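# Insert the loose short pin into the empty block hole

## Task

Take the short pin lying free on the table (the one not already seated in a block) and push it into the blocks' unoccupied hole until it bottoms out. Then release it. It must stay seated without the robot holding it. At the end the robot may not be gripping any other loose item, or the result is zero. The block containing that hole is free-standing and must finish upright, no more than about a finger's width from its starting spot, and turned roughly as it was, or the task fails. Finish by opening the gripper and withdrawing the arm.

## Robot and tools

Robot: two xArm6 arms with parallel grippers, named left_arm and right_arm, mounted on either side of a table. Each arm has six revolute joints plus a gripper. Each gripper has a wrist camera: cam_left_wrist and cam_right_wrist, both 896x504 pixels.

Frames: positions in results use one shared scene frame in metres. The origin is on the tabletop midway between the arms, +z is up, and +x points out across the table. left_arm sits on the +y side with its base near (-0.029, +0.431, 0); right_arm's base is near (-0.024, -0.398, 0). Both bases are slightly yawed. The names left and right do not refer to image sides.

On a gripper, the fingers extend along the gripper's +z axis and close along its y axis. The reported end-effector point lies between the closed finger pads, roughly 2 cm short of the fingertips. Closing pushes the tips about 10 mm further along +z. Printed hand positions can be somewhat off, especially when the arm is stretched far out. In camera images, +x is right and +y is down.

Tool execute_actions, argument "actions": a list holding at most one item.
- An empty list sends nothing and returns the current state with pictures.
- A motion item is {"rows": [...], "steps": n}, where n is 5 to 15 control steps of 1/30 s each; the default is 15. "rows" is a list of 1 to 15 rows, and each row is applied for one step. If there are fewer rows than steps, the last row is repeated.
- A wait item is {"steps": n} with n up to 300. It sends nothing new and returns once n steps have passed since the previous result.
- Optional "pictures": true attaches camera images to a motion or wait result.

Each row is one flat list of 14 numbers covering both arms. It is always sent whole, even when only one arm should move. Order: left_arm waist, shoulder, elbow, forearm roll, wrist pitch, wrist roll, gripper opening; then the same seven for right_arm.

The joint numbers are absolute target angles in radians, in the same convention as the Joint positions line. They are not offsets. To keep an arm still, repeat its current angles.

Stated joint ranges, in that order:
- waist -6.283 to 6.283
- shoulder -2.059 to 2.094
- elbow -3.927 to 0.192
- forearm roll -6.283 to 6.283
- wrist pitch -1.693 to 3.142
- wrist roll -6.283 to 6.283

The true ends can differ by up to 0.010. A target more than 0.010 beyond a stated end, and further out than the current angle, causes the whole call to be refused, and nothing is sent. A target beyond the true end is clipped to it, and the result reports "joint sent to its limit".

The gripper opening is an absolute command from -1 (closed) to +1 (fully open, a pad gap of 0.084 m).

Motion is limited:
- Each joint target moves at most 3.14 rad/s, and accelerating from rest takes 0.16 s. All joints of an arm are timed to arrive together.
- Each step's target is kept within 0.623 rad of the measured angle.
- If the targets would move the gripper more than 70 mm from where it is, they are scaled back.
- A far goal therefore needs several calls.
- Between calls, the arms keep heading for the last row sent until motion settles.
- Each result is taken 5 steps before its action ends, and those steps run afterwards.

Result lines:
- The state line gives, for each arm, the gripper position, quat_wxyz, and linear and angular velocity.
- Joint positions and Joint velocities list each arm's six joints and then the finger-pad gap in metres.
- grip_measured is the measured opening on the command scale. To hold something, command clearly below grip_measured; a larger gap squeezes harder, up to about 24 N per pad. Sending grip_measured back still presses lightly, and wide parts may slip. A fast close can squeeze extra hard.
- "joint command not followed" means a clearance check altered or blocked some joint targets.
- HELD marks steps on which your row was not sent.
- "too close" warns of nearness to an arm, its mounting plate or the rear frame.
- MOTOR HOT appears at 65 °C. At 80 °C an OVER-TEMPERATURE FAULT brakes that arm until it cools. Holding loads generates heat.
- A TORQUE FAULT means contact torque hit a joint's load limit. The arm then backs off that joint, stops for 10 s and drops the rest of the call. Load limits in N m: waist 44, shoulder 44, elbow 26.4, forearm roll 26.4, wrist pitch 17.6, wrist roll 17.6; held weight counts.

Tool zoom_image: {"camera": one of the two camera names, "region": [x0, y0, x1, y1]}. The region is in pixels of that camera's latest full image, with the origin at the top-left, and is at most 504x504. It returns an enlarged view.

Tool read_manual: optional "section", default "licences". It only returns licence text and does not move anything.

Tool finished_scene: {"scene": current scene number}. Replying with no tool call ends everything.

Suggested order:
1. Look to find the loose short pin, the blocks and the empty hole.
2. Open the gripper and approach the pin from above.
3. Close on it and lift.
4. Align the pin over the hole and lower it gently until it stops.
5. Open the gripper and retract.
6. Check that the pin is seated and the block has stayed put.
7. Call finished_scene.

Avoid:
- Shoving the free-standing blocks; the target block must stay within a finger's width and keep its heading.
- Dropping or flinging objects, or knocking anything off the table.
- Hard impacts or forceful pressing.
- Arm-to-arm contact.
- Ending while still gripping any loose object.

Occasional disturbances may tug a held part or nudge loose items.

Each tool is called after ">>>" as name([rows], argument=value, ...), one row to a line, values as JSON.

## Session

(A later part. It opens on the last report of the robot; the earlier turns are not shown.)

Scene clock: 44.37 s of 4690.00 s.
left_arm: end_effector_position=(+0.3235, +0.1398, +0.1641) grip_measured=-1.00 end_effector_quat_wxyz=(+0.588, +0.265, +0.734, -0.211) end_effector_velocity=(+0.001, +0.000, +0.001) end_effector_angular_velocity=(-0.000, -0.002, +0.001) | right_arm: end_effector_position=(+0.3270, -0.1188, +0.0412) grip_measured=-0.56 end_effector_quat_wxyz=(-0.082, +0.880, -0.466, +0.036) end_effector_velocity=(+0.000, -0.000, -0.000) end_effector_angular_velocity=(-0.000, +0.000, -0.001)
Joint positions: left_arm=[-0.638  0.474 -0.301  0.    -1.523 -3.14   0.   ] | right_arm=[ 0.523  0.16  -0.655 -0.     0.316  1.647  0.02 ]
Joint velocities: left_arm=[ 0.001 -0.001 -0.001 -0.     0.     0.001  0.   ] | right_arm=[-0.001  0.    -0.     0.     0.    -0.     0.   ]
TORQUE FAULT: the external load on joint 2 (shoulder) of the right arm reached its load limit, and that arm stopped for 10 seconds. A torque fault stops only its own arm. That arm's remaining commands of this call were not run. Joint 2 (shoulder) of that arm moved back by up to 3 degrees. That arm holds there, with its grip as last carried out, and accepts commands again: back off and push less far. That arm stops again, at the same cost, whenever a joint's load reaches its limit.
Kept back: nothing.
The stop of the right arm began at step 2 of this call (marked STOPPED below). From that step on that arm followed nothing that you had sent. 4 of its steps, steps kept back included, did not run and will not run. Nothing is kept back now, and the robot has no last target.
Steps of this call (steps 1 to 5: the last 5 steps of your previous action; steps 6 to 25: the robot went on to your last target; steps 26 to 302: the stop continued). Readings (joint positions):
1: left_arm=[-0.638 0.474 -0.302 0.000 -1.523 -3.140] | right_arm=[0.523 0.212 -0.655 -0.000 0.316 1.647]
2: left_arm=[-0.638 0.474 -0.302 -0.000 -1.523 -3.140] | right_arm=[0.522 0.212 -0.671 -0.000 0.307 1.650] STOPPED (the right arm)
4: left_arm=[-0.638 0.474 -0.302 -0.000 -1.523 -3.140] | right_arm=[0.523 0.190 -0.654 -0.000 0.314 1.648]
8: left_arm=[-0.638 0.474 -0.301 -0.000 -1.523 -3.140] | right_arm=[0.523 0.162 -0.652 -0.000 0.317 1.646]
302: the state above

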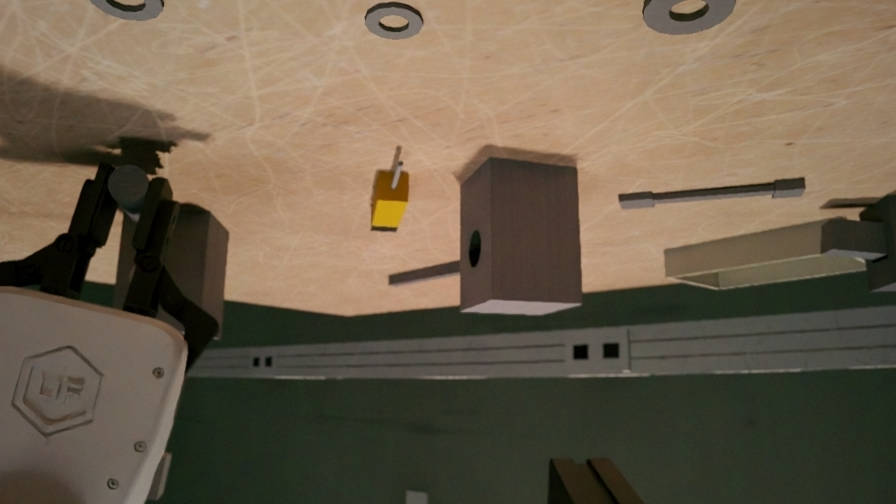

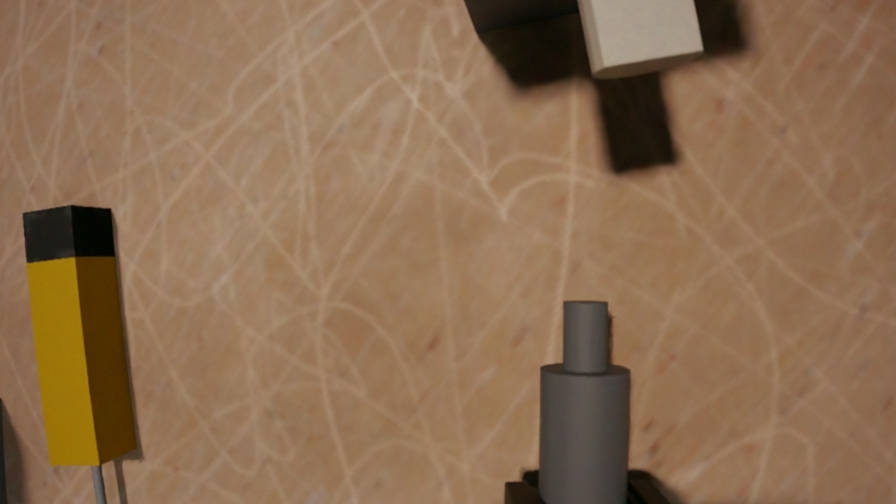

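>>> execute_actions([
  {"rows": [[-0.638,0.474,-0.3015,0,-1.5225,-3.14,-1, 0.5229,0.16,-0.655,0,0.28,1.69,-1],[-0.638,0.474,-0.3015,0,-1.5225,-3.14,-1, 0.5229,0.16,-0.655,0,0.22,1.76,-1],[-0.638,0.474,-0.3015,0,-1.5225,-3.14,-1, 0.5229,0.16,-0.655,0,0.14,1.85,-1],[-0.638,0.474,-0.3015,0,-1.5225,-3.14,-1, 0.5229,0.16,-0.655,0,0.06,1.94,-1],[-0.638,0.474,-0.3015,0,-1.5225,-3.14,-1, 0.5229,0.16,-0.655,0,-0.02,2.03,-1],[-0.638,0.474,-0.3015,0,-1.5225,-3.14,-1, 0.5229,0.16,-0.655,0,-0.10,2.12,-1],[-0.638,0.474,-0.3015,0,-1.5225,-3.14,-1, 0.5229,0.16,-0.655,0,-0.18,2.21,-1],[-0.638,0.474,-0.3015,0,-1.5225,-3.14,-1, 0.5229,0.16,-0.655,0,-0.26,2.30,-1],[-0.638,0.474,-0.3015,0,-1.5225,-3.14,-1, 0.5229,0.16,-0.655,0,-0.34,2.39,-1],[-0.638,0.474,-0.3015,0,-1.5225,-3.14,-1, 0.5229,0.16,-0.655,0,-0.42,2.48,-1],[-0.638,0.474,-0.3015,0,-1.5225,-3.14,-1, 0.5229,0.16,-0.655,0,-0.50,2.57,-1],[-0.638,0.474,-0.3015,0,-1.5225,-3.14,-1, 0.5229,0.16,-0.655,0,-0.58,2.66,-1],[-0.638,0.474,-0.3015,0,-1.5225,-3.14,-1, 0.5229,0.16,-0.655,0,-0.66,2.75,-1],[-0.638,0.474,-0.3015,0,-1.5225,-3.14,-1, 0.5229,0.16,-0.655,0,-0.74,2.84,-1],[-0.638,0.474,-0.3015,0,-1.5225,-3.14,-1, 0.5229,0.16,-0.655,0,-0.82,2.93,-1]], "steps": 15},
])

>>> execute_actions([
  {"rows": [[-0.638,0.474,-0.3015,0,-1.5225,-3.14,-1, 0.5229,0.18,-0.657,0,-0.90,3.02,-1],[-0.638,0.474,-0.3015,0,-1.5225,-3.14,-1, 0.5229,0.21,-0.660,0,-0.98,3.09,-1],[-0.638,0.474,-0.3015,0,-1.5225,-3.14,-1, 0.5229,0.25,-0.664,0,-1.05,3.14,-1],[-0.638,0.474,-0.3015,0,-1.5225,-3.14,-1, 0.5229,0.30,-0.670,0,-1.115,3.14,-1],[-0.638,0.474,-0.3015,0,-1.5225,-3.14,-1, 0.5229,0.35,-0.675,0,-1.175,3.14,-1],[-0.638,0.474,-0.3015,0,-1.5225,-3.14,-1, 0.5229,0.40,-0.680,0,-1.22,3.14,-1],[-0.638,0.474,-0.3015,0,-1.5225,-3.14,-1, 0.5229,0.45,-0.685,0,-1.265,3.14,-1],[-0.638,0.474,-0.3015,0,-1.5225,-3.14,-1, 0.5229,0.50,-0.691,0,-1.309,3.14,-1],[-0.638,0.474,-0.3015,0,-1.5225,-3.14,-1, 0.5229,0.55,-0.696,0,-1.354,3.14,-1],[-0.638,0.474,-0.3015,0,-1.5225,-3.14,-1, 0.5229,0.60,-0.701,0,-1.399,3.14,-1],[-0.638,0.474,-0.3015,0,-1.5225,-3.14,-1, 0.5229,0.65,-0.706,0,-1.444,3.14,-1],[-0.638,0.474,-0.3015,0,-1.5225,-3.14,-1, 0.5229,0.70,-0.712,0,-1.488,3.14,-1],[-0.638,0.474,-0.3015,0,-1.5225,-3.14,-1, 0.5229,0.74,-0.716,0,-1.524,3.14,-1],[-0.638,0.474,-0.3015,0,-1.5225,-3.14,-1, 0.5229,0.77,-0.719,0,-1.551,3.14,-1],[-0.638,0.474,-0.3015,0,-1.5225,-3.14,-1, 0.5229,0.79,-0.721,0,-1.569,3.14,-1]], "steps": 15},
])

>>> execute_actions([
  {"steps": 14},
], pictures=true)

Scene clock: 45.90 s of 4690.00 s.
left_arm: end_effector_position=(+0.3235, +0.1398, +0.1641) grip_measured=-1.00 end_effector_quat_wxyz=(+0.588, +0.265, +0.734, -0.211) end_effector_velocity=(+0.000, -0.000, +0.001) end_effector_angular_velocity=(-0.001, -0.001, -0.000) | right_arm: end_effector_position=(+0.3945, -0.0649, +0.1119) grip_measured=-0.56 end_effector_quat_wxyz=(-0.294, +0.712, -0.636, +0.050) end_effector_velocity=(+0.256, +0.203, +0.413) end_effector_angular_velocity=(+2.242, -0.766, -1.840)
Joint positions: left_arm=[-0.638  0.474 -0.301 -0.    -1.523 -3.14   0.   ] | right_arm=[ 0.523  0.16  -0.656 -0.    -0.11   2.131  0.02 ]
Joint velocities: left_arm=[-0.001 -0.001 -0.001 -0.     0.001 -0.     0.   ] | right_arm=[-0.001 -0.003 -0.003  0.    -1.99   2.238  0.   ]
Steps of this call (steps 1 to 36: nothing new was sent; steps 37 to 46: the first 10 steps of this action). Readings (joint positions):
37: left_arm=[-0.638 0.474 -0.301 -0.000 -1.523 -3.140] | right_arm=[0.523 0.160 -0.655 -0.000 0.315 1.647]
38: left_arm=[-0.638 0.474 -0.302 0.000 -1.523 -3.140] | right_arm=[0.523 0.160 -0.655 -0.000 0.308 1.657]
40: left_arm=[-0.638 0.474 -0.302 -0.000 -1.523 -3.140] | right_arm=[0.523 0.161 -0.653 0.000 0.253 1.722]
44: left_arm=[-0.638 0.474 -0.302 0.000 -1.523 -3.140] | right_arm=[0.523 0.160 -0.655 -0.000 0.023 1.981]
46: the state above

Scene clock: 46.40 s of 4690.00 s.
left_arm: end_effector_position=(+0.3235, +0.1398, +0.1641) grip_measured=-1.00 end_effector_quat_wxyz=(+0.588, +0.265, +0.734, -0.211) end_effector_velocity=(+0.001, +0.000, -0.000) end_effector_angular_velocity=(+0.001, -0.001, +0.001) | right_arm: end_effector_position=(+0.4348, -0.0327, +0.2587) grip_measured=-0.56 end_effector_quat_wxyz=(+0.643, -0.250, +0.690, +0.217) end_effector_velocity=(-0.069, -0.059, -0.635) end_effector_angular_velocity=(+0.047, +0.328, -0.025)
Joint positions: left_arm=[-0.638  0.474 -0.301 -0.    -1.523 -3.14   0.   ] | right_arm=[ 0.523  0.394 -0.682 -0.    -1.205  3.119  0.02 ]
Joint velocities: left_arm=[ 0.002  0.001 -0.001  0.     0.     0.001  0.   ] | right_arm=[-0.004  1.763 -0.032  0.003 -1.504  0.241 -0.   ]
Steps of this call (steps 1 to 5: the last 5 steps of your previous action; steps 6 to 15: the first 10 steps of this action). Readings (joint positions):
6: left_arm=[-0.638 0.474 -0.301 -0.000 -1.523 -3.140] | right_arm=[0.523 0.160 -0.656 -0.000 -0.512 2.583]
7: left_arm=[-0.638 0.474 -0.301 -0.000 -1.523 -3.140] | right_arm=[0.523 0.160 -0.655 -0.000 -0.581 2.661]
9: left_arm=[-0.638 0.474 -0.302 0.000 -1.523 -3.140] | right_arm=[0.523 0.166 -0.656 0.000 -0.743 2.834]
13: left_arm=[-0.638 0.474 -0.302 0.000 -1.522 -3.140] | right_arm=[0.523 0.273 -0.675 -0.000 -1.085 3.086]
15: the state above

Scene clock: 46.87 s of 4690.00 s.
left_arm: end_effector_position=(+0.3235, +0.1398, +0.1641) grip_measured=-1.00 end_effector_quat_wxyz=(+0.588, +0.265, +0.734, -0.211) end_effector_velocity=(-0.000, -0.000, +0.000) end_effector_angular_velocity=(-0.001, +0.001, +0.000) | right_arm: end_effector_position=(+0.4065, -0.0553, +0.1425) grip_measured=-0.56 end_effector_quat_wxyz=(+0.645, -0.242, +0.689, +0.225) end_effector_velocity=(-0.000, -0.000, +0.002) end_effector_angular_velocity=(+0.005, -0.005, +0.000)
Joint positions: left_arm=[-0.638  0.474 -0.301 -0.    -1.523 -3.14   0.   ] | right_arm=[ 0.523  0.787 -0.723 -0.    -1.569  3.14   0.02 ]
Joint velocities: left_arm=[-0.    -0.001 -0.    -0.     0.    -0.001  0.   ] | right_arm=[-0.    -0.     0.001 -0.001 -0.008  0.001 -0.   ]
Kept back: nothing.
Steps of this call (steps 1 to 5: the last 5 steps of your previous action; steps 6 to 14: the robot went on to your last target). Readings (joint positions):
1: left_arm=[-0.638 0.474 -0.302 0.000 -1.523 -3.140] | right_arm=[0.523 0.451 -0.683 -0.000 -1.253 3.125]
2: left_arm=[-0.638 0.474 -0.301 -0.000 -1.523 -3.140] | right_arm=[0.523 0.504 -0.687 0.000 -1.302 3.129]
4: left_arm=[-0.638 0.474 -0.301 -0.000 -1.523 -3.140] | right_arm=[0.523 0.611 -0.700 0.000 -1.402 3.134]
8: left_arm=[-0.638 0.474 -0.302 -0.000 -1.523 -3.140] | right_arm=[0.523 0.776 -0.714 0.000 -1.546 3.139]
14: the state above

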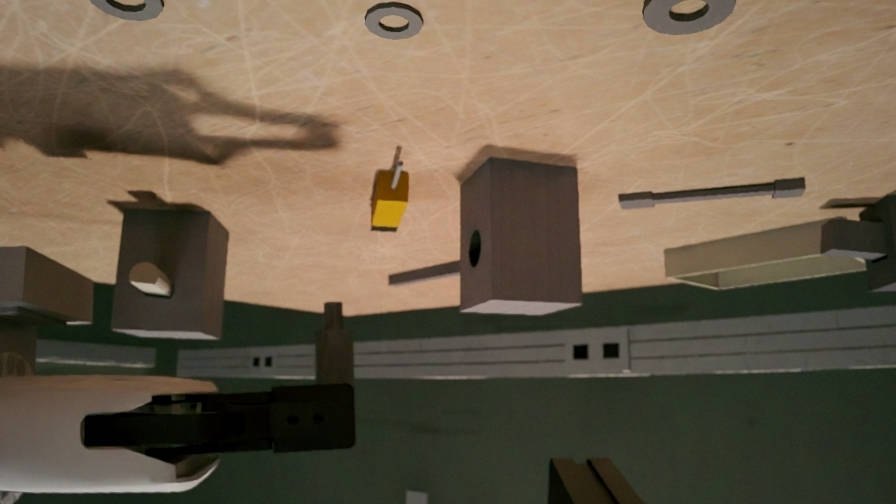

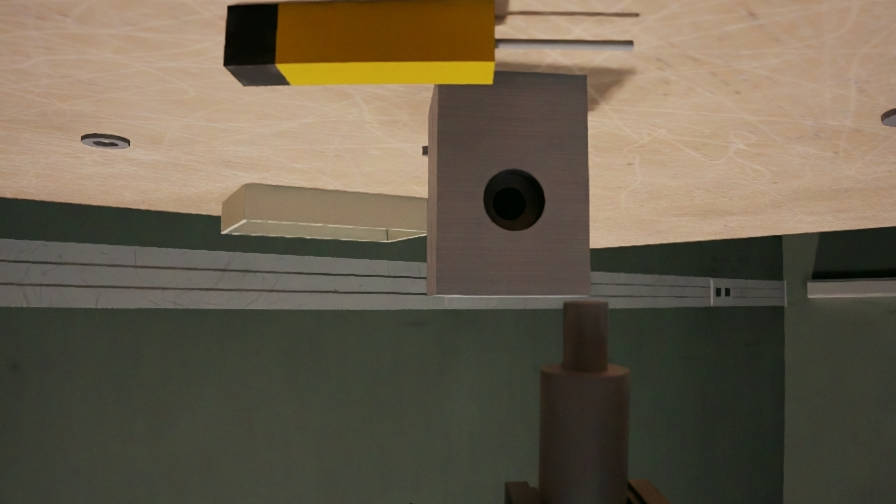

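>>> zoom_image(camera="cam_right_wrist", region=[465, 155, 565, 245])

Region (465, 155, 565, 245) of cam_right_wrist's 896x504 image, scaled by 5.040, with more detail than that image has; it fills the top 454 rows of this view, and the rest is white.

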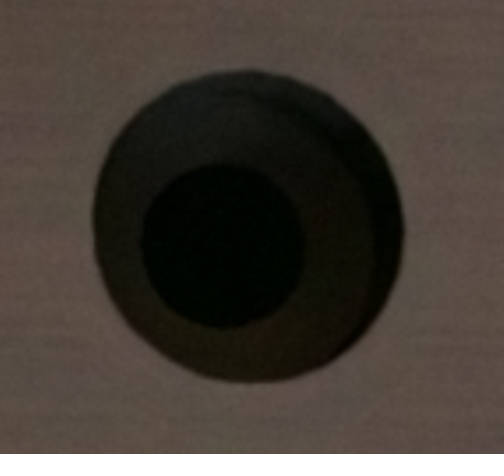

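>>> execute_actions([
  {"rows": [[-0.638,0.474,-0.3015,0,-1.5225,-3.14,-1, 0.5229,0.76,-0.718,0,-1.53,3.09,-1],[-0.638,0.474,-0.3015,0,-1.5225,-3.14,-1, 0.5229,0.71,-0.714,0,-1.47,3.02,-1],[-0.638,0.474,-0.3015,0,-1.5225,-3.14,-1, 0.5229,0.64,-0.709,0,-1.39,2.94,-1],[-0.638,0.474,-0.3015,0,-1.5225,-3.14,-1, 0.5229,0.57,-0.704,0,-1.31,2.86,-1],[-0.638,0.474,-0.3015,0,-1.5225,-3.14,-1, 0.5229,0.50,-0.699,0,-1.23,2.78,-1],[-0.638,0.474,-0.3015,0,-1.5225,-3.14,-1, 0.5229,0.43,-0.694,0,-1.15,2.70,-1],[-0.638,0.474,-0.3015,0,-1.5225,-3.14,-1, 0.5229,0.36,-0.689,0,-1.07,2.62,-1],[-0.638,0.474,-0.3015,0,-1.5225,-3.14,-1, 0.5229,0.29,-0.684,0,-0.99,2.54,-1],[-0.638,0.474,-0.3015,0,-1.5225,-3.14,-1, 0.5229,0.22,-0.679,0,-0.91,2.46,-1],[-0.638,0.474,-0.3015,0,-1.5225,-3.14,-1, 0.5229,0.15,-0.674,0,-0.83,2.38,-1],[-0.638,0.474,-0.3015,0,-1.5225,-3.14,-1, 0.5229,0.08,-0.669,0,-0.75,2.30,-1],[-0.638,0.474,-0.3015,0,-1.5225,-3.14,-1, 0.5229,0.02,-0.664,0,-0.67,2.22,-1],[-0.638,0.474,-0.3015,0,-1.5225,-3.14,-1, 0.5229,-0.03,-0.660,0,-0.59,2.14,-1],[-0.638,0.474,-0.3015,0,-1.5225,-3.14,-1, 0.5229,-0.07,-0.657,0,-0.51,2.06,-1],[-0.638,0.474,-0.3015,0,-1.5225,-3.14,-1, 0.5229,-0.10,-0.655,0,-0.43,1.98,-1]], "steps": 15},
])

>>> execute_actions([
  {"rows": [[-0.638,0.474,-0.3015,0,-1.5225,-3.14,-1, 0.5229,-0.10,-0.655,0,-0.35,1.90,-1],[-0.638,0.474,-0.3015,0,-1.5225,-3.14,-1, 0.5229,-0.10,-0.655,0,-0.27,1.82,-1],[-0.638,0.474,-0.3015,0,-1.5225,-3.14,-1, 0.5229,-0.10,-0.655,0,-0.19,1.74,-1],[-0.638,0.474,-0.3015,0,-1.5225,-3.14,-1, 0.5229,-0.10,-0.655,0,-0.11,1.66,-1],[-0.638,0.474,-0.3015,0,-1.5225,-3.14,-1, 0.5229,-0.10,-0.655,0,-0.03,1.58,-1],[-0.638,0.474,-0.3015,0,-1.5225,-3.14,-1, 0.5229,-0.10,-0.655,0,0.05,1.50,-1],[-0.638,0.474,-0.3015,0,-1.5225,-3.14,-1, 0.5229,-0.10,-0.655,0,0.13,1.42,-1],[-0.638,0.474,-0.3015,0,-1.5225,-3.14,-1, 0.5229,-0.10,-0.655,0,0.21,1.34,-1],[-0.638,0.474,-0.3015,0,-1.5225,-3.14,-1, 0.5229,-0.10,-0.655,0,0.29,1.26,-1],[-0.638,0.474,-0.3015,0,-1.5225,-3.14,-1, 0.5229,-0.10,-0.655,0,0.37,1.18,-1],[-0.638,0.474,-0.3015,0,-1.5225,-3.14,-1, 0.5229,-0.10,-0.655,0,0.45,1.10,-1],[-0.638,0.474,-0.3015,0,-1.5225,-3.14,-1, 0.5229,-0.10,-0.655,0,0.53,1.02,-1],[-0.638,0.474,-0.3015,0,-1.5225,-3.14,-1, 0.5229,-0.10,-0.655,0,0.61,0.94,-1],[-0.638,0.474,-0.3015,0,-1.5225,-3.14,-1, 0.5229,-0.10,-0.655,0,0.69,0.86,-1],[-0.638,0.474,-0.3015,0,-1.5225,-3.14,-1, 0.5229,-0.10,-0.655,0,0.755,0.78,-1]], "steps": 15},
])

>>> execute_actions([
  {"rows": [[-0.638,0.474,-0.3015,0,-1.5225,-3.14,-1, 0.5229,-0.075,-0.6825,0,0.7575,0.70,-1],[-0.638,0.474,-0.3015,0,-1.5225,-3.14,-1, 0.5229,-0.035,-0.7265,0,0.7615,0.62,-1],[-0.638,0.474,-0.3015,0,-1.5225,-3.14,-1, 0.5229,0.015,-0.7815,0,0.7665,0.54,-1],[-0.638,0.474,-0.3015,0,-1.5225,-3.14,-1, 0.5229,0.065,-0.8366,0,0.7716,0.46,-1],[-0.638,0.474,-0.3015,0,-1.5225,-3.14,-1, 0.5229,0.115,-0.8916,0,0.7766,0.38,-1],[-0.638,0.474,-0.3015,0,-1.5225,-3.14,-1, 0.5229,0.165,-0.9466,0,0.7816,0.30,-1],[-0.638,0.474,-0.3015,0,-1.5225,-3.14,-1, 0.5229,0.215,-1.0016,0,0.7866,0.22,-1],[-0.638,0.474,-0.3015,0,-1.5225,-3.14,-1, 0.5229,0.265,-1.0566,0,0.7916,0.15,-1],[-0.638,0.474,-0.3015,0,-1.5225,-3.14,-1, 0.5229,0.315,-1.1117,0,0.7967,0.10,-1],[-0.638,0.474,-0.3015,0,-1.5225,-3.14,-1, 0.5231,0.360,-1.1612,0,0.8012,0.0805,-1],[-0.638,0.474,-0.3015,0,-1.5225,-3.14,-1, 0.5233,0.400,-1.2052,0,0.8052,0.0805,-1],[-0.638,0.474,-0.3015,0,-1.5225,-3.14,-1, 0.5234,0.435,-1.2437,0,0.8087,0.0805,-1],[-0.638,0.474,-0.3015,0,-1.5225,-3.14,-1, 0.5235,0.462,-1.2734,0,0.8114,0.0806,-1],[-0.638,0.474,-0.3015,0,-1.5225,-3.14,-1, 0.5235,0.480,-1.2932,0,0.8132,0.0807,-1],[-0.638,0.474,-0.3015,0,-1.5225,-3.14,-1, 0.5235,0.4885,-1.3026,0,0.8141,0.0807,-1]], "steps": 15},
])

>>> execute_actions([
  {"steps": 18},
], pictures=true)

>>> zoom_image(camera="cam_left_wrist", region=[360, 210, 490, 280])

>>> zoom_image(camera="cam_right_wrist", region=[480, 180, 700, 420])

Scene clock: 49.43 s of 4690.00 s.
left_arm: end_effector_position=(+0.3235, +0.1398, +0.1641) grip_measured=-1.00 end_effector_quat_wxyz=(+0.588, +0.265, +0.734, -0.211) end_effector_velocity=(+0.000, -0.000, +0.001) end_effector_angular_velocity=(-0.001, -0.002, +0.000) | right_arm: end_effector_position=(+0.4391, -0.0292, +0.2305) grip_measured=-0.56 end_effector_quat_wxyz=(+0.647, -0.400, +0.644, +0.076) end_effector_velocity=(+0.077, +0.061, +0.448) end_effector_angular_velocity=(-1.722, -0.908, +0.291)
Joint positions: left_arm=[-0.638  0.474 -0.301 -0.    -1.523 -3.14   0.   ] | right_arm=[ 0.523  0.43  -0.697 -0.    -1.153  2.703  0.02 ]
Joint velocities: left_arm=[ 0.    -0.001 -0.     0.    -0.001  0.     0.   ] | right_arm=[-0.    -1.699  0.132  0.     1.93  -1.935  0.   ]
Steps of this call (steps 1 to 30: the robot went on to your last target; steps 31 to 67: nothing new was sent; steps 68 to 77: the first 10 steps of this action). Readings (joint positions):
68: left_arm=[-0.638 0.474 -0.302 0.000 -1.523 -3.140] | right_arm=[0.523 0.790 -0.721 -0.000 -1.568 3.139]
69: left_arm=[-0.638 0.474 -0.301 -0.000 -1.523 -3.140] | right_arm=[0.523 0.785 -0.720 -0.000 -1.561 3.130]
71: left_arm=[-0.638 0.474 -0.302 -0.000 -1.523 -3.140] | right_arm=[0.523 0.746 -0.713 0.000 -1.506 3.065]
75: left_arm=[-0.638 0.474 -0.302 -0.000 -1.523 -3.140] | right_arm=[0.523 0.542 -0.704 -0.000 -1.279 2.830]
77: the state above

Scene clock: 49.93 s of 4690.00 s.
left_arm: end_effector_position=(+0.3235, +0.1398, +0.1641) grip_measured=-1.00 end_effector_quat_wxyz=(+0.588, +0.265, +0.734, -0.211) end_effector_velocity=(-0.000, +0.000, -0.000) end_effector_angular_velocity=(-0.001, +0.001, -0.000) | right_arm: end_effector_position=(+0.3985, -0.0617, +0.2189) grip_measured=-0.56 end_effector_quat_wxyz=(-0.319, +0.848, -0.391, +0.160) end_effector_velocity=(-0.226, -0.181, -0.465) end_effector_angular_velocity=(-2.415, +0.762, +1.581)
Joint positions: left_arm=[-0.638  0.474 -0.301 -0.    -1.523 -3.14   0.   ] | right_arm=[ 0.523 -0.092 -0.652  0.     0.015  1.536  0.02 ]
Joint velocities: left_arm=[-0.     0.     0.001  0.    -0.001 -0.001  0.   ] | right_arm=[-0.001 -0.021  0.001 -0.001  2.121 -2.121 -0.   ]
Steps of this call (steps 1 to 5: the last 5 steps of your previous action; steps 6 to 15: the first 10 steps of this action). Readings (joint positions):
6: left_arm=[-0.638 0.474 -0.302 -0.000 -1.522 -3.140] | right_arm=[0.523 0.076 -0.670 0.000 -0.714 2.264]
7: left_arm=[-0.638 0.474 -0.301 0.000 -1.523 -3.140] | right_arm=[0.523 0.020 -0.667 -0.000 -0.626 2.175]
9: left_arm=[-0.638 0.474 -0.302 -0.000 -1.523 -3.140] | right_arm=[0.523 -0.056 -0.664 -0.000 -0.450 1.998]
13: left_arm=[-0.638 0.474 -0.302 -0.000 -1.523 -3.140] | right_arm=[0.523 -0.091 -0.654 0.000 -0.128 1.678]
15: the state above

Scene clock: 50.43 s of 4690.00 s.
left_arm: end_effector_position=(+0.3235, +0.1398, +0.1641) grip_measured=-1.00 end_effector_quat_wxyz=(+0.588, +0.265, +0.734, -0.211) end_effector_velocity=(+0.000, -0.000, +0.000) end_effector_angular_velocity=(-0.001, -0.000, -0.000) | right_arm: end_effector_position=(+0.3424, -0.1063, +0.1015) grip_measured=-0.56 end_effector_quat_wxyz=(-0.002, +0.985, +0.173, +0.004) end_effector_velocity=(+0.383, +0.304, -0.087) end_effector_angular_velocity=(-0.017, -0.013, +2.124)
Joint positions: left_arm=[-0.638  0.474 -0.301 -0.    -1.523 -3.14   0.   ] | right_arm=[ 0.523  0.145 -0.926 -0.     0.772  0.325  0.02 ]
Joint velocities: left_arm=[-0.     0.    -0.001 -0.    -0.    -0.001  0.   ] | right_arm=[-0.001  1.632 -1.856 -0.001  0.225 -2.124  0.   ]
Steps of this call (steps 1 to 5: the last 5 steps of your previous action; steps 6 to 15: the first 10 steps of this action). Readings (joint positions):
6: left_arm=[-0.638 0.474 -0.301 0.000 -1.522 -3.140] | right_arm=[0.523 -0.096 -0.653 0.000 0.439 1.109]
7: left_arm=[-0.638 0.474 -0.301 -0.000 -1.523 -3.140] | right_arm=[0.523 -0.096 -0.654 0.000 0.507 1.030]
9: left_arm=[-0.638 0.474 -0.302 0.000 -1.522 -3.140] | right_arm=[0.523 -0.087 -0.662 0.000 0.626 0.849]
13: left_arm=[-0.638 0.474 -0.302 0.000 -1.523 -3.140] | right_arm=[0.523 0.035 -0.799 0.000 0.751 0.482]
15: the state above

Scene clock: 51.03 s of 4690.00 s.
left_arm: end_effector_position=(+0.3235, +0.1398, +0.1641) grip_measured=-1.00 end_effector_quat_wxyz=(+0.588, +0.265, +0.734, -0.211) end_effector_velocity=(+0.000, -0.000, +0.001) end_effector_angular_velocity=(-0.002, -0.001, +0.000) | right_arm: end_effector_position=(+0.4128, -0.0498, +0.0633) grip_measured=-0.56 end_effector_quat_wxyz=(-0.000, +0.956, +0.292, +0.000) end_effector_velocity=(-0.002, -0.001, -0.006) end_effector_angular_velocity=(-0.007, +0.010, +0.002)
Joint positions: left_arm=[-0.638  0.474 -0.302  0.    -1.523 -3.14   0.   ] | right_arm=[ 0.524  0.487 -1.302  0.     0.814  0.081  0.02 ]
Joint velocities: left_arm=[-0.    -0.001 -0.001  0.    -0.    -0.001  0.   ] | right_arm=[ 0.001  0.011  0.     0.     0.001 -0.002  0.   ]
Kept back: nothing.
Steps of this call (steps 1 to 5: the last 5 steps of your previous action; steps 6 to 18: the robot went on to your last target). Readings (joint positions):
1: left_arm=[-0.638 0.474 -0.301 -0.000 -1.523 -3.140] | right_arm=[0.523 0.199 -0.988 -0.000 0.779 0.259]
2: left_arm=[-0.638 0.474 -0.302 -0.000 -1.523 -3.140] | right_arm=[0.523 0.255 -1.049 -0.000 0.786 0.203]
4: left_arm=[-0.638 0.474 -0.301 -0.000 -1.523 -3.140] | right_arm=[0.523 0.362 -1.165 -0.000 0.798 0.128]
8: left_arm=[-0.638 0.474 -0.301 0.000 -1.523 -3.140] | right_arm=[0.523 0.482 -1.289 -0.000 0.812 0.085]
18: the state above

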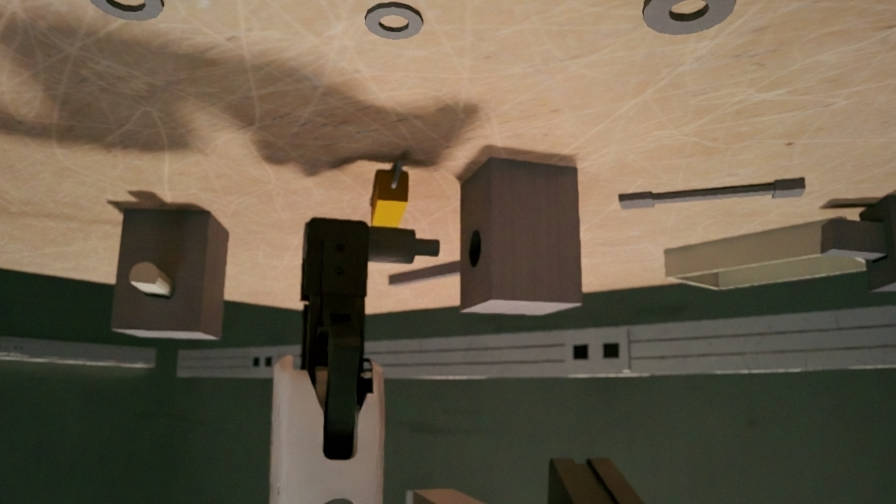

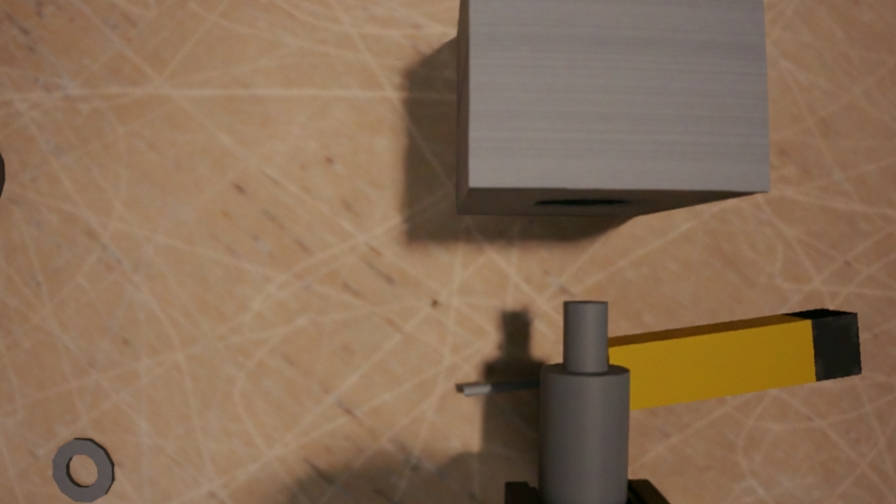

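Region (360, 210, 490, 280) of cam_left_wrist's 896x504 image, scaled by 3.877, with more detail than that image has; it fills the top 271 rows of this view, and the rest is white.

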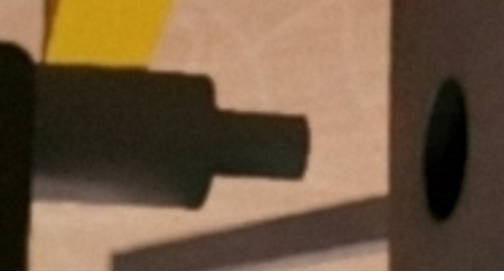

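Region (480, 180, 700, 420) of cam_right_wrist's 896x504 image, scaled by 2.100, with more detail than that image has; it fills the left 462 columns of this view, and the rest is white.

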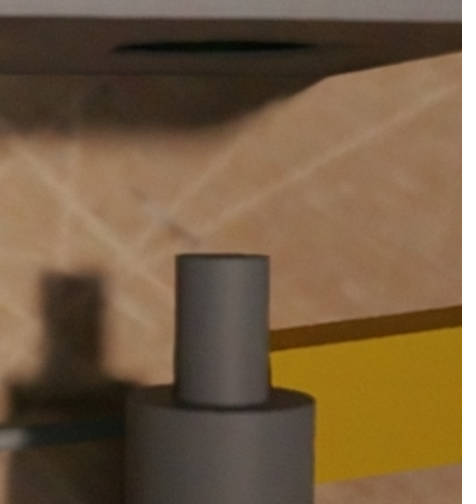

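>>> execute_actions([
  {"rows": [[-0.638,0.474,-0.3015,0,-1.5225,-3.14,-1, 0.5234,0.4973,-1.3165,0,0.8192,0.0806,-1],[-0.638,0.474,-0.3015,0,-1.5225,-3.14,-1, 0.5230,0.5061,-1.3304,0,0.8242,0.0802,-1],[-0.638,0.474,-0.3015,0,-1.5225,-3.14,-1, 0.5227,0.5150,-1.3443,0,0.8293,0.0799,-1],[-0.638,0.474,-0.3015,0,-1.5225,-3.14,-1, 0.5224,0.5238,-1.3581,0,0.8344,0.0796,-1],[-0.638,0.474,-0.3015,0,-1.5225,-3.14,-1, 0.5220,0.5326,-1.3720,0,0.8394,0.0792,-1],[-0.638,0.474,-0.3015,0,-1.5225,-3.14,-1, 0.5217,0.5414,-1.3859,0,0.8445,0.0789,-1],[-0.638,0.474,-0.3015,0,-1.5225,-3.14,-1, 0.5214,0.5482,-1.3970,0,0.8488,0.0786,-1],[-0.638,0.474,-0.3015,0,-1.5225,-3.14,-1, 0.5211,0.5550,-1.4081,0,0.8531,0.0783,-1],[-0.638,0.474,-0.3015,0,-1.5225,-3.14,-1, 0.5209,0.5618,-1.4192,0,0.8574,0.0781,-1],[-0.638,0.474,-0.3015,0,-1.5225,-3.14,-1, 0.5206,0.5686,-1.4303,0,0.8617,0.0778,-1]], "steps": 15},
])

>>> execute_actions([
  {"steps": 10},
], pictures=true)

>>> zoom_image(camera="cam_left_wrist", region=[360, 210, 490, 280])

Scene clock: 52.03 s of 4690.00 s.
left_arm: end_effector_position=(+0.3235, +0.1398, +0.1641) grip_measured=-1.00 end_effector_quat_wxyz=(+0.588, +0.265, +0.734, -0.211) end_effector_velocity=(-0.000, -0.000, +0.000) end_effector_angular_velocity=(-0.000, -0.000, -0.000) | right_arm: end_effector_position=(+0.4299, -0.0379, +0.0622) grip_measured=-0.56 end_effector_quat_wxyz=(-0.000, +0.956, +0.292, +0.000) end_effector_velocity=(+0.055, +0.038, -0.001) end_effector_angular_velocity=(-0.001, +0.002, +0.000)
Joint positions: left_arm=[-0.638  0.474 -0.301  0.    -1.522 -3.14   0.   ] | right_arm=[ 0.521  0.553 -1.405 -0.     0.852  0.078  0.02 ]
Joint velocities: left_arm=[-0.    -0.001  0.    -0.     0.    -0.     0.   ] | right_arm=[-0.008  0.21  -0.341 -0.     0.133 -0.008 -0.   ]
Steps of this call (steps 1 to 15: the robot went on to your last target; steps 16 to 20: nothing new was sent; steps 21 to 30: the first 10 steps of this action). Readings (joint positions):
21: left_arm=[-0.638 0.474 -0.302 -0.000 -1.523 -3.140] | right_arm=[0.523 0.489 -1.303 0.000 0.814 0.081]
22: left_arm=[-0.638 0.474 -0.301 -0.000 -1.522 -3.140] | right_arm=[0.523 0.492 -1.308 0.000 0.816 0.081]
24: left_arm=[-0.638 0.474 -0.302 -0.000 -1.523 -3.140] | right_arm=[0.523 0.505 -1.328 0.000 0.824 0.080]
28: left_arm=[-0.638 0.474 -0.302 -0.000 -1.522 -3.140] | right_arm=[0.522 0.538 -1.381 -0.000 0.843 0.079]
30: the state above

Scene clock: 52.37 s of 4690.00 s.
left_arm: end_effector_position=(+0.3235, +0.1398, +0.1641) grip_measured=-1.00 end_effector_quat_wxyz=(+0.588, +0.265, +0.734, -0.211) end_effector_velocity=(-0.000, -0.000, +0.001) end_effector_angular_velocity=(-0.002, -0.002, -0.001) | right_arm: end_effector_position=(+0.4339, -0.0351, +0.0623) grip_measured=-0.56 end_effector_quat_wxyz=(+0.000, +0.956, +0.292, -0.000) end_effector_velocity=(+0.001, +0.001, +0.001) end_effector_angular_velocity=(+0.002, -0.002, -0.000)
Joint positions: left_arm=[-0.638  0.474 -0.301  0.    -1.523 -3.14   0.   ] | right_arm=[ 0.521  0.568 -1.43   0.     0.862  0.078  0.02 ]
Joint velocities: left_arm=[-0.001 -0.002 -0.     0.    -0.    -0.     0.   ] | right_arm=[-0.    -0.001 -0.002  0.001 -0.    -0.    -0.   ]
Kept back: nothing.
Steps of this call (steps 1 to 5: the last 5 steps of your previous action; steps 6 to 10: the robot went on to your last target). Readings (joint positions):
1: left_arm=[-0.638 0.474 -0.302 -0.000 -1.523 -3.140] | right_arm=[0.521 0.560 -1.416 -0.000 0.856 0.078]
2: left_arm=[-0.638 0.474 -0.301 0.000 -1.523 -3.140] | right_arm=[0.521 0.565 -1.423 -0.000 0.858 0.078]
4: left_arm=[-0.638 0.474 -0.301 -0.000 -1.523 -3.140] | right_arm=[0.521 0.568 -1.429 -0.000 0.861 0.078]
8: left_arm=[-0.638 0.474 -0.302 0.000 -1.523 -3.140] | right_arm=[0.521 0.568 -1.430 0.000 0.862 0.078]
10: the state above

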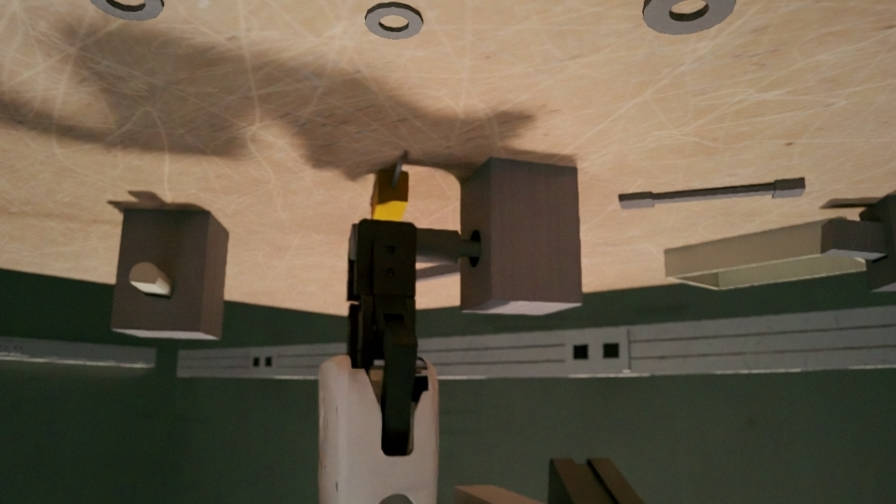

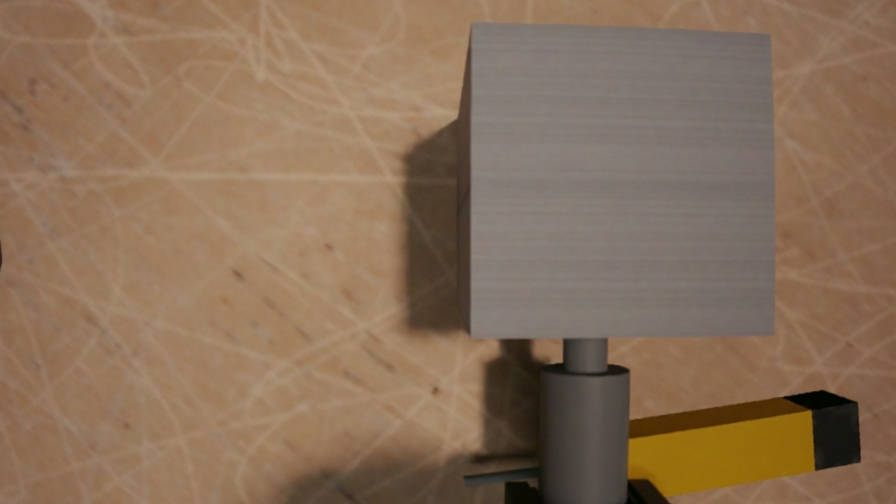

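Region (360, 210, 490, 280) of cam_left_wrist's 896x504 image, scaled by 3.877, with more detail than that image has; it fills the top 271 rows of this view, and the rest is white.

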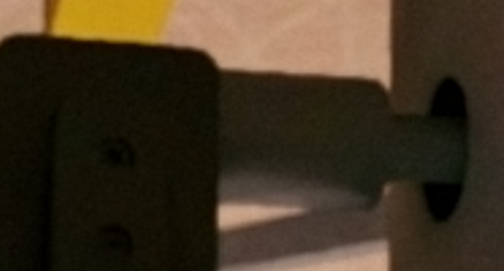

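>>> execute_actions([
  {"rows": [[-0.638,0.474,-0.3015,0,-1.5225,-3.14,-1, 0.5204,0.5729,-1.4373,0,0.8644,0.0776,-1],[-0.638,0.474,-0.3015,0,-1.5225,-3.14,-1, 0.5202,0.5771,-1.4442,0,0.8671,0.0774,-1],[-0.638,0.474,-0.3015,0,-1.5225,-3.14,-1, 0.5201,0.5814,-1.4512,0,0.8698,0.0773,-1],[-0.638,0.474,-0.3015,0,-1.5225,-3.14,-1, 0.5199,0.5857,-1.4581,0,0.8725,0.0771,-1],[-0.638,0.474,-0.3015,0,-1.5225,-3.14,-1, 0.5197,0.5899,-1.4651,0,0.8751,0.0769,-1],[-0.638,0.474,-0.3015,0,-1.5225,-3.14,-1, 0.5195,0.5942,-1.4720,0,0.8778,0.0767,-1],[-0.638,0.474,-0.3015,0,-1.5225,-3.14,-1, 0.5194,0.5984,-1.4790,0,0.8805,0.0766,-1],[-0.638,0.474,-0.3015,0,-1.5225,-3.14,-1, 0.5192,0.6027,-1.4859,0,0.8832,0.0764,-1],[-0.638,0.474,-0.3015,0,-1.5225,-3.14,-1, 0.5190,0.6066,-1.4923,0,0.8857,0.0762,-1],[-0.638,0.474,-0.3015,0,-1.5225,-3.14,-1, 0.5189,0.6105,-1.4988,0,0.8883,0.0761,-1],[-0.638,0.474,-0.3015,0,-1.5225,-3.14,-1, 0.5187,0.6144,-1.5052,0,0.8908,0.0759,-1],[-0.638,0.474,-0.3015,0,-1.5225,-3.14,-1, 0.5186,0.6183,-1.5117,0,0.8934,0.0758,-1],[-0.638,0.474,-0.3015,0,-1.5225,-3.14,-1, 0.5184,0.6222,-1.5181,0,0.8959,0.0756,-1],[-0.638,0.474,-0.3015,0,-1.5225,-3.14,-1, 0.5183,0.6255,-1.5236,0,0.8981,0.0755,-1],[-0.638,0.474,-0.3015,0,-1.5225,-3.14,-1, 0.5181,0.6288,-1.5291,0,0.9003,0.0753,-1]], "steps": 15},
])

>>> execute_actions([
  {"steps": 13},
], pictures=true)

>>> zoom_image(camera="cam_left_wrist", region=[360, 210, 490, 280])

Scene clock: 53.17 s of 4690.00 s.
left_arm: end_effector_position=(+0.3235, +0.1398, +0.1641) grip_measured=-1.00 end_effector_quat_wxyz=(+0.588, +0.265, +0.734, -0.211) end_effector_velocity=(-0.000, +0.000, -0.000) end_effector_angular_velocity=(+0.000, +0.001, +0.000) | right_arm: end_effector_position=(+0.4426, -0.0293, +0.0621) grip_measured=-0.56 end_effector_quat_wxyz=(-0.000, +0.956, +0.292, +0.000) end_effector_velocity=(+0.031, +0.021, -0.000) end_effector_angular_velocity=(+0.000, +0.000, -0.000)
Joint positions: left_arm=[-0.638  0.474 -0.302 -0.    -1.523 -3.14   0.   ] | right_arm=[ 0.519  0.602 -1.485 -0.     0.883  0.076  0.02 ]
Joint velocities: left_arm=[-0.     0.     0.001 -0.     0.    -0.001  0.   ] | right_arm=[-0.005  0.12  -0.199  0.     0.078 -0.005 -0.   ]
Steps of this call (steps 1 to 14: the robot went on to your last target; steps 15 to 24: the first 10 steps of this action). Readings (joint positions):
15: left_arm=[-0.638 0.474 -0.301 -0.000 -1.523 -3.140] | right_arm=[0.521 0.569 -1.431 0.000 0.862 0.078]
16: left_arm=[-0.638 0.474 -0.301 0.000 -1.523 -3.140] | right_arm=[0.521 0.570 -1.433 0.000 0.863 0.078]
18: left_arm=[-0.638 0.474 -0.301 -0.000 -1.523 -3.140] | right_arm=[0.520 0.577 -1.444 0.000 0.867 0.077]
22: left_arm=[-0.638 0.474 -0.301 -0.000 -1.523 -3.140] | right_arm=[0.520 0.594 -1.471 -0.000 0.877 0.077]
24: the state above

Scene clock: 53.60 s of 4690.00 s.
left_arm: end_effector_position=(+0.3235, +0.1398, +0.1641) grip_measured=-1.00 end_effector_quat_wxyz=(+0.588, +0.265, +0.734, -0.211) end_effector_velocity=(-0.001, +0.000, -0.001) end_effector_angular_velocity=(+0.002, +0.002, -0.000) | right_arm: end_effector_position=(+0.4493, -0.0248, +0.0620) grip_measured=-0.56 end_effector_quat_wxyz=(+0.000, +0.956, +0.292, -0.000) end_effector_velocity=(+0.000, +0.001, +0.001) end_effector_angular_velocity=(+0.001, -0.001, +0.000)
Joint positions: left_arm=[-0.638  0.474 -0.302 -0.    -1.522 -3.14   0.   ] | right_arm=[ 0.518  0.629 -1.529  0.     0.9    0.075  0.02 ]
Joint velocities: left_arm=[-0.     0.002  0.001 -0.    -0.    -0.     0.   ] | right_arm=[ 0.    -0.001 -0.002  0.001  0.    -0.    -0.   ]
Kept back: nothing.
Steps of this call (steps 1 to 5: the last 5 steps of your previous action; steps 6 to 13: the robot went on to your last target). Readings (joint positions):
1: left_arm=[-0.638 0.474 -0.302 0.000 -1.523 -3.140] | right_arm=[0.519 0.606 -1.491 -0.000 0.885 0.076]
2: left_arm=[-0.638 0.474 -0.301 -0.000 -1.523 -3.140] | right_arm=[0.519 0.610 -1.498 -0.000 0.888 0.076]
4: left_arm=[-0.638 0.474 -0.302 -0.000 -1.523 -3.140] | right_arm=[0.519 0.618 -1.511 -0.000 0.893 0.076]
8: left_arm=[-0.638 0.474 -0.301 -0.000 -1.523 -3.140] | right_arm=[0.518 0.628 -1.527 -0.000 0.899 0.075]
13: the state above

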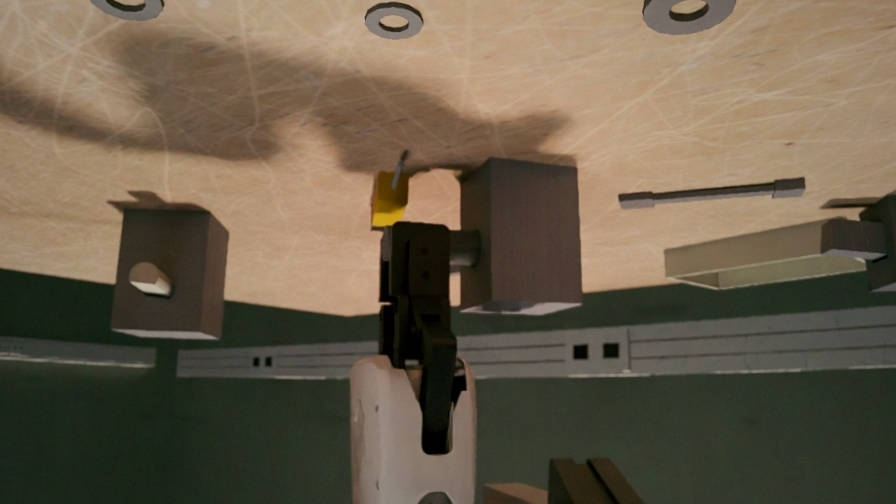

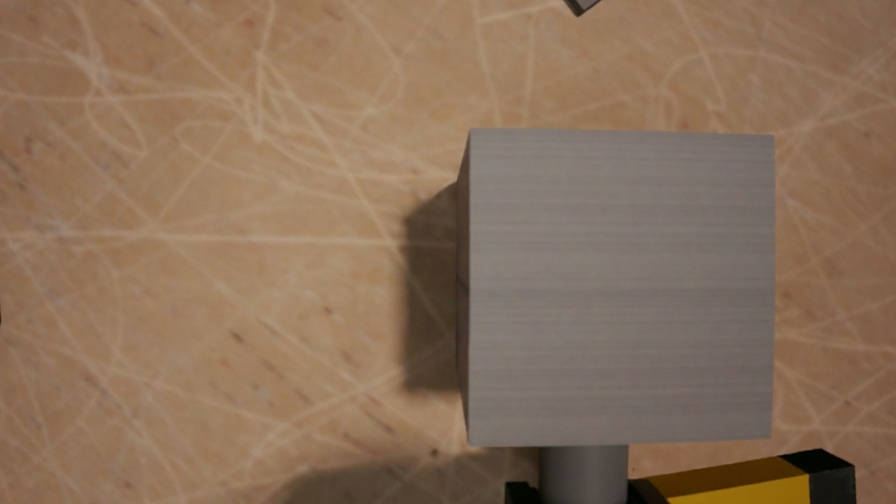

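Region (360, 210, 490, 280) of cam_left_wrist's 896x504 image, scaled by 3.877, with more detail than that image has; it fills the top 271 rows of this view, and the rest is white.

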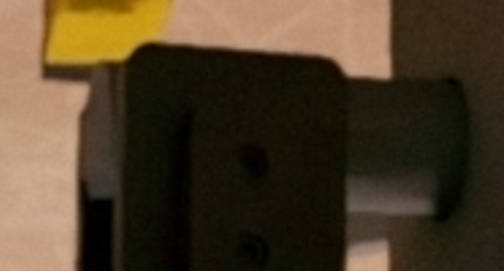

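>>> execute_actions([
  {"rows": [[-0.638,0.474,-0.3015,0,-1.5225,-3.14,-1, 0.5181,0.6305,-1.5319,0,0.9014,0.0753,-1],[-0.638,0.474,-0.3015,0,-1.5225,-3.14,-1, 0.5180,0.6322,-1.5348,0,0.9026,0.0752,-1],[-0.638,0.474,-0.3015,0,-1.5225,-3.14,-1, 0.5180,0.6339,-1.5376,0,0.9037,0.0752,-1],[-0.638,0.474,-0.3015,0,-1.5225,-3.14,-1, 0.5179,0.6356,-1.5404,0,0.9048,0.0751,-1],[-0.638,0.474,-0.3015,0,-1.5225,-3.14,-1, 0.5179,0.6373,-1.5433,0,0.9060,0.0751,-1],[-0.638,0.474,-0.3015,0,-1.5225,-3.14,-1, 0.5178,0.6390,-1.5461,0,0.9071,0.0750,-1]], "steps": 15},
])

>>> execute_actions([
  {"steps": 5},
], pictures=true)

Scene clock: 54.20 s of 4690.00 s.
left_arm: end_effector_position=(+0.3235, +0.1398, +0.1641) grip_measured=-1.00 end_effector_quat_wxyz=(+0.588, +0.265, +0.734, -0.211) end_effector_velocity=(-0.000, -0.000, -0.000) end_effector_angular_velocity=(-0.000, +0.002, -0.001) | right_arm: end_effector_position=(+0.4517, -0.0232, +0.0619) grip_measured=-0.56 end_effector_quat_wxyz=(+0.000, +0.956, +0.292, -0.000) end_effector_velocity=(+0.001, +0.001, +0.001) end_effector_angular_velocity=(+0.000, -0.002, +0.002)
Joint positions: left_arm=[-0.638  0.474 -0.301 -0.    -1.523 -3.14   0.   ] | right_arm=[ 0.518  0.639 -1.545  0.     0.907  0.075  0.02 ]
Joint velocities: left_arm=[-0.001  0.001 -0.    -0.     0.    -0.001  0.   ] | right_arm=[ 0.     0.003 -0.008 -0.001  0.003 -0.001  0.   ]
Steps of this call (steps 1 to 8: the robot went on to your last target; steps 9 to 18: the first 10 steps of this action). Readings (joint positions):
9: left_arm=[-0.638 0.474 -0.301 0.000 -1.523 -3.140] | right_arm=[0.518 0.629 -1.529 0.000 0.900 0.075]
10: left_arm=[-0.638 0.474 -0.302 0.000 -1.523 -3.140] | right_arm=[0.518 0.630 -1.530 0.000 0.901 0.075]
12: left_arm=[-0.638 0.474 -0.302 -0.000 -1.523 -3.140] | right_arm=[0.518 0.632 -1.535 0.000 0.903 0.075]
16: left_arm=[-0.638 0.474 -0.302 0.000 -1.523 -3.140] | right_arm=[0.518 0.638 -1.544 0.000 0.907 0.075]
18: the state above

Scene clock: 54.37 s of 4690.00 s.
left_arm: end_effector_position=(+0.3235, +0.1398, +0.1641) grip_measured=-1.00 end_effector_quat_wxyz=(+0.588, +0.265, +0.734, -0.211) end_effector_velocity=(-0.000, -0.000, +0.001) end_effector_angular_velocity=(+0.000, -0.002, -0.001) | right_arm: end_effector_position=(+0.4517, -0.0232, +0.0619) grip_measured=-0.56 end_effector_quat_wxyz=(+0.000, +0.956, +0.292, -0.000) end_effector_velocity=(+0.000, -0.000, -0.000) end_effector_angular_velocity=(+0.000, -0.000, +0.000)
Joint positions: left_arm=[-0.638  0.474 -0.301 -0.    -1.523 -3.14   0.   ] | right_arm=[ 0.518  0.639 -1.546  0.     0.907  0.075  0.02 ]
Joint velocities: left_arm=[-0.001 -0.001 -0.    -0.    -0.     0.002  0.   ] | right_arm=[-0.001  0.001 -0.001  0.    -0.    -0.001 -0.   ]
Kept back: nothing.
Steps of this call (steps 1 to 5: the last 5 steps of your previous action). Readings (joint positions):
1: left_arm=[-0.638 0.474 -0.302 0.000 -1.523 -3.140] | right_arm=[0.518 0.639 -1.546 0.000 0.907 0.075]
2: left_arm=[-0.638 0.474 -0.302 0.000 -1.523 -3.140] | right_arm=[0.518 0.639 -1.546 0.000 0.907 0.075]
4: left_arm=[-0.638 0.474 -0.301 0.000 -1.523 -3.140] | right_arm=[0.518 0.639 -1.546 0.000 0.907 0.075]
5: the state above

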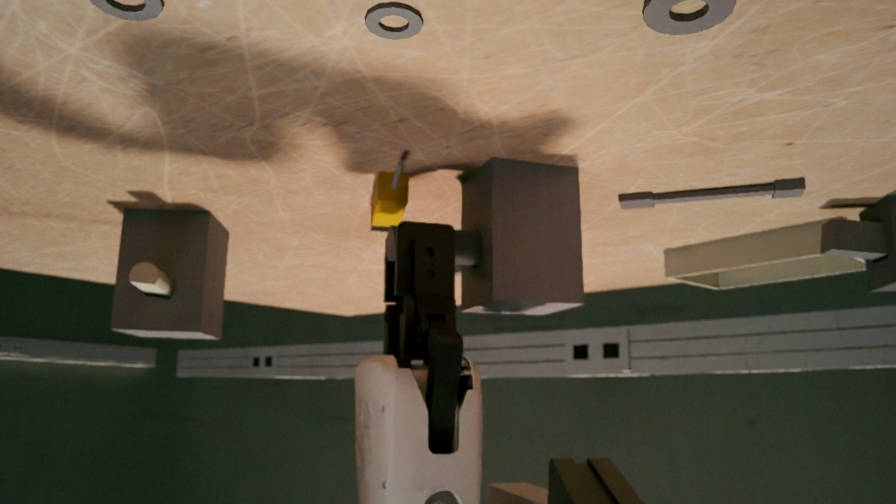

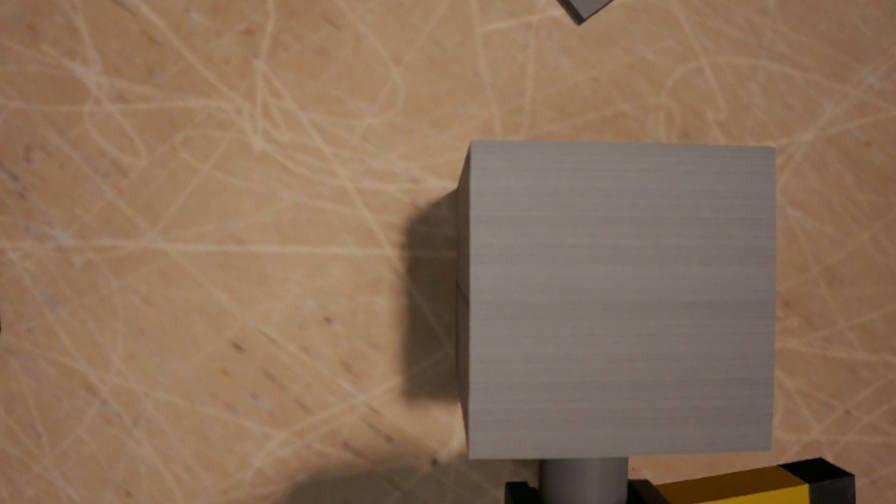

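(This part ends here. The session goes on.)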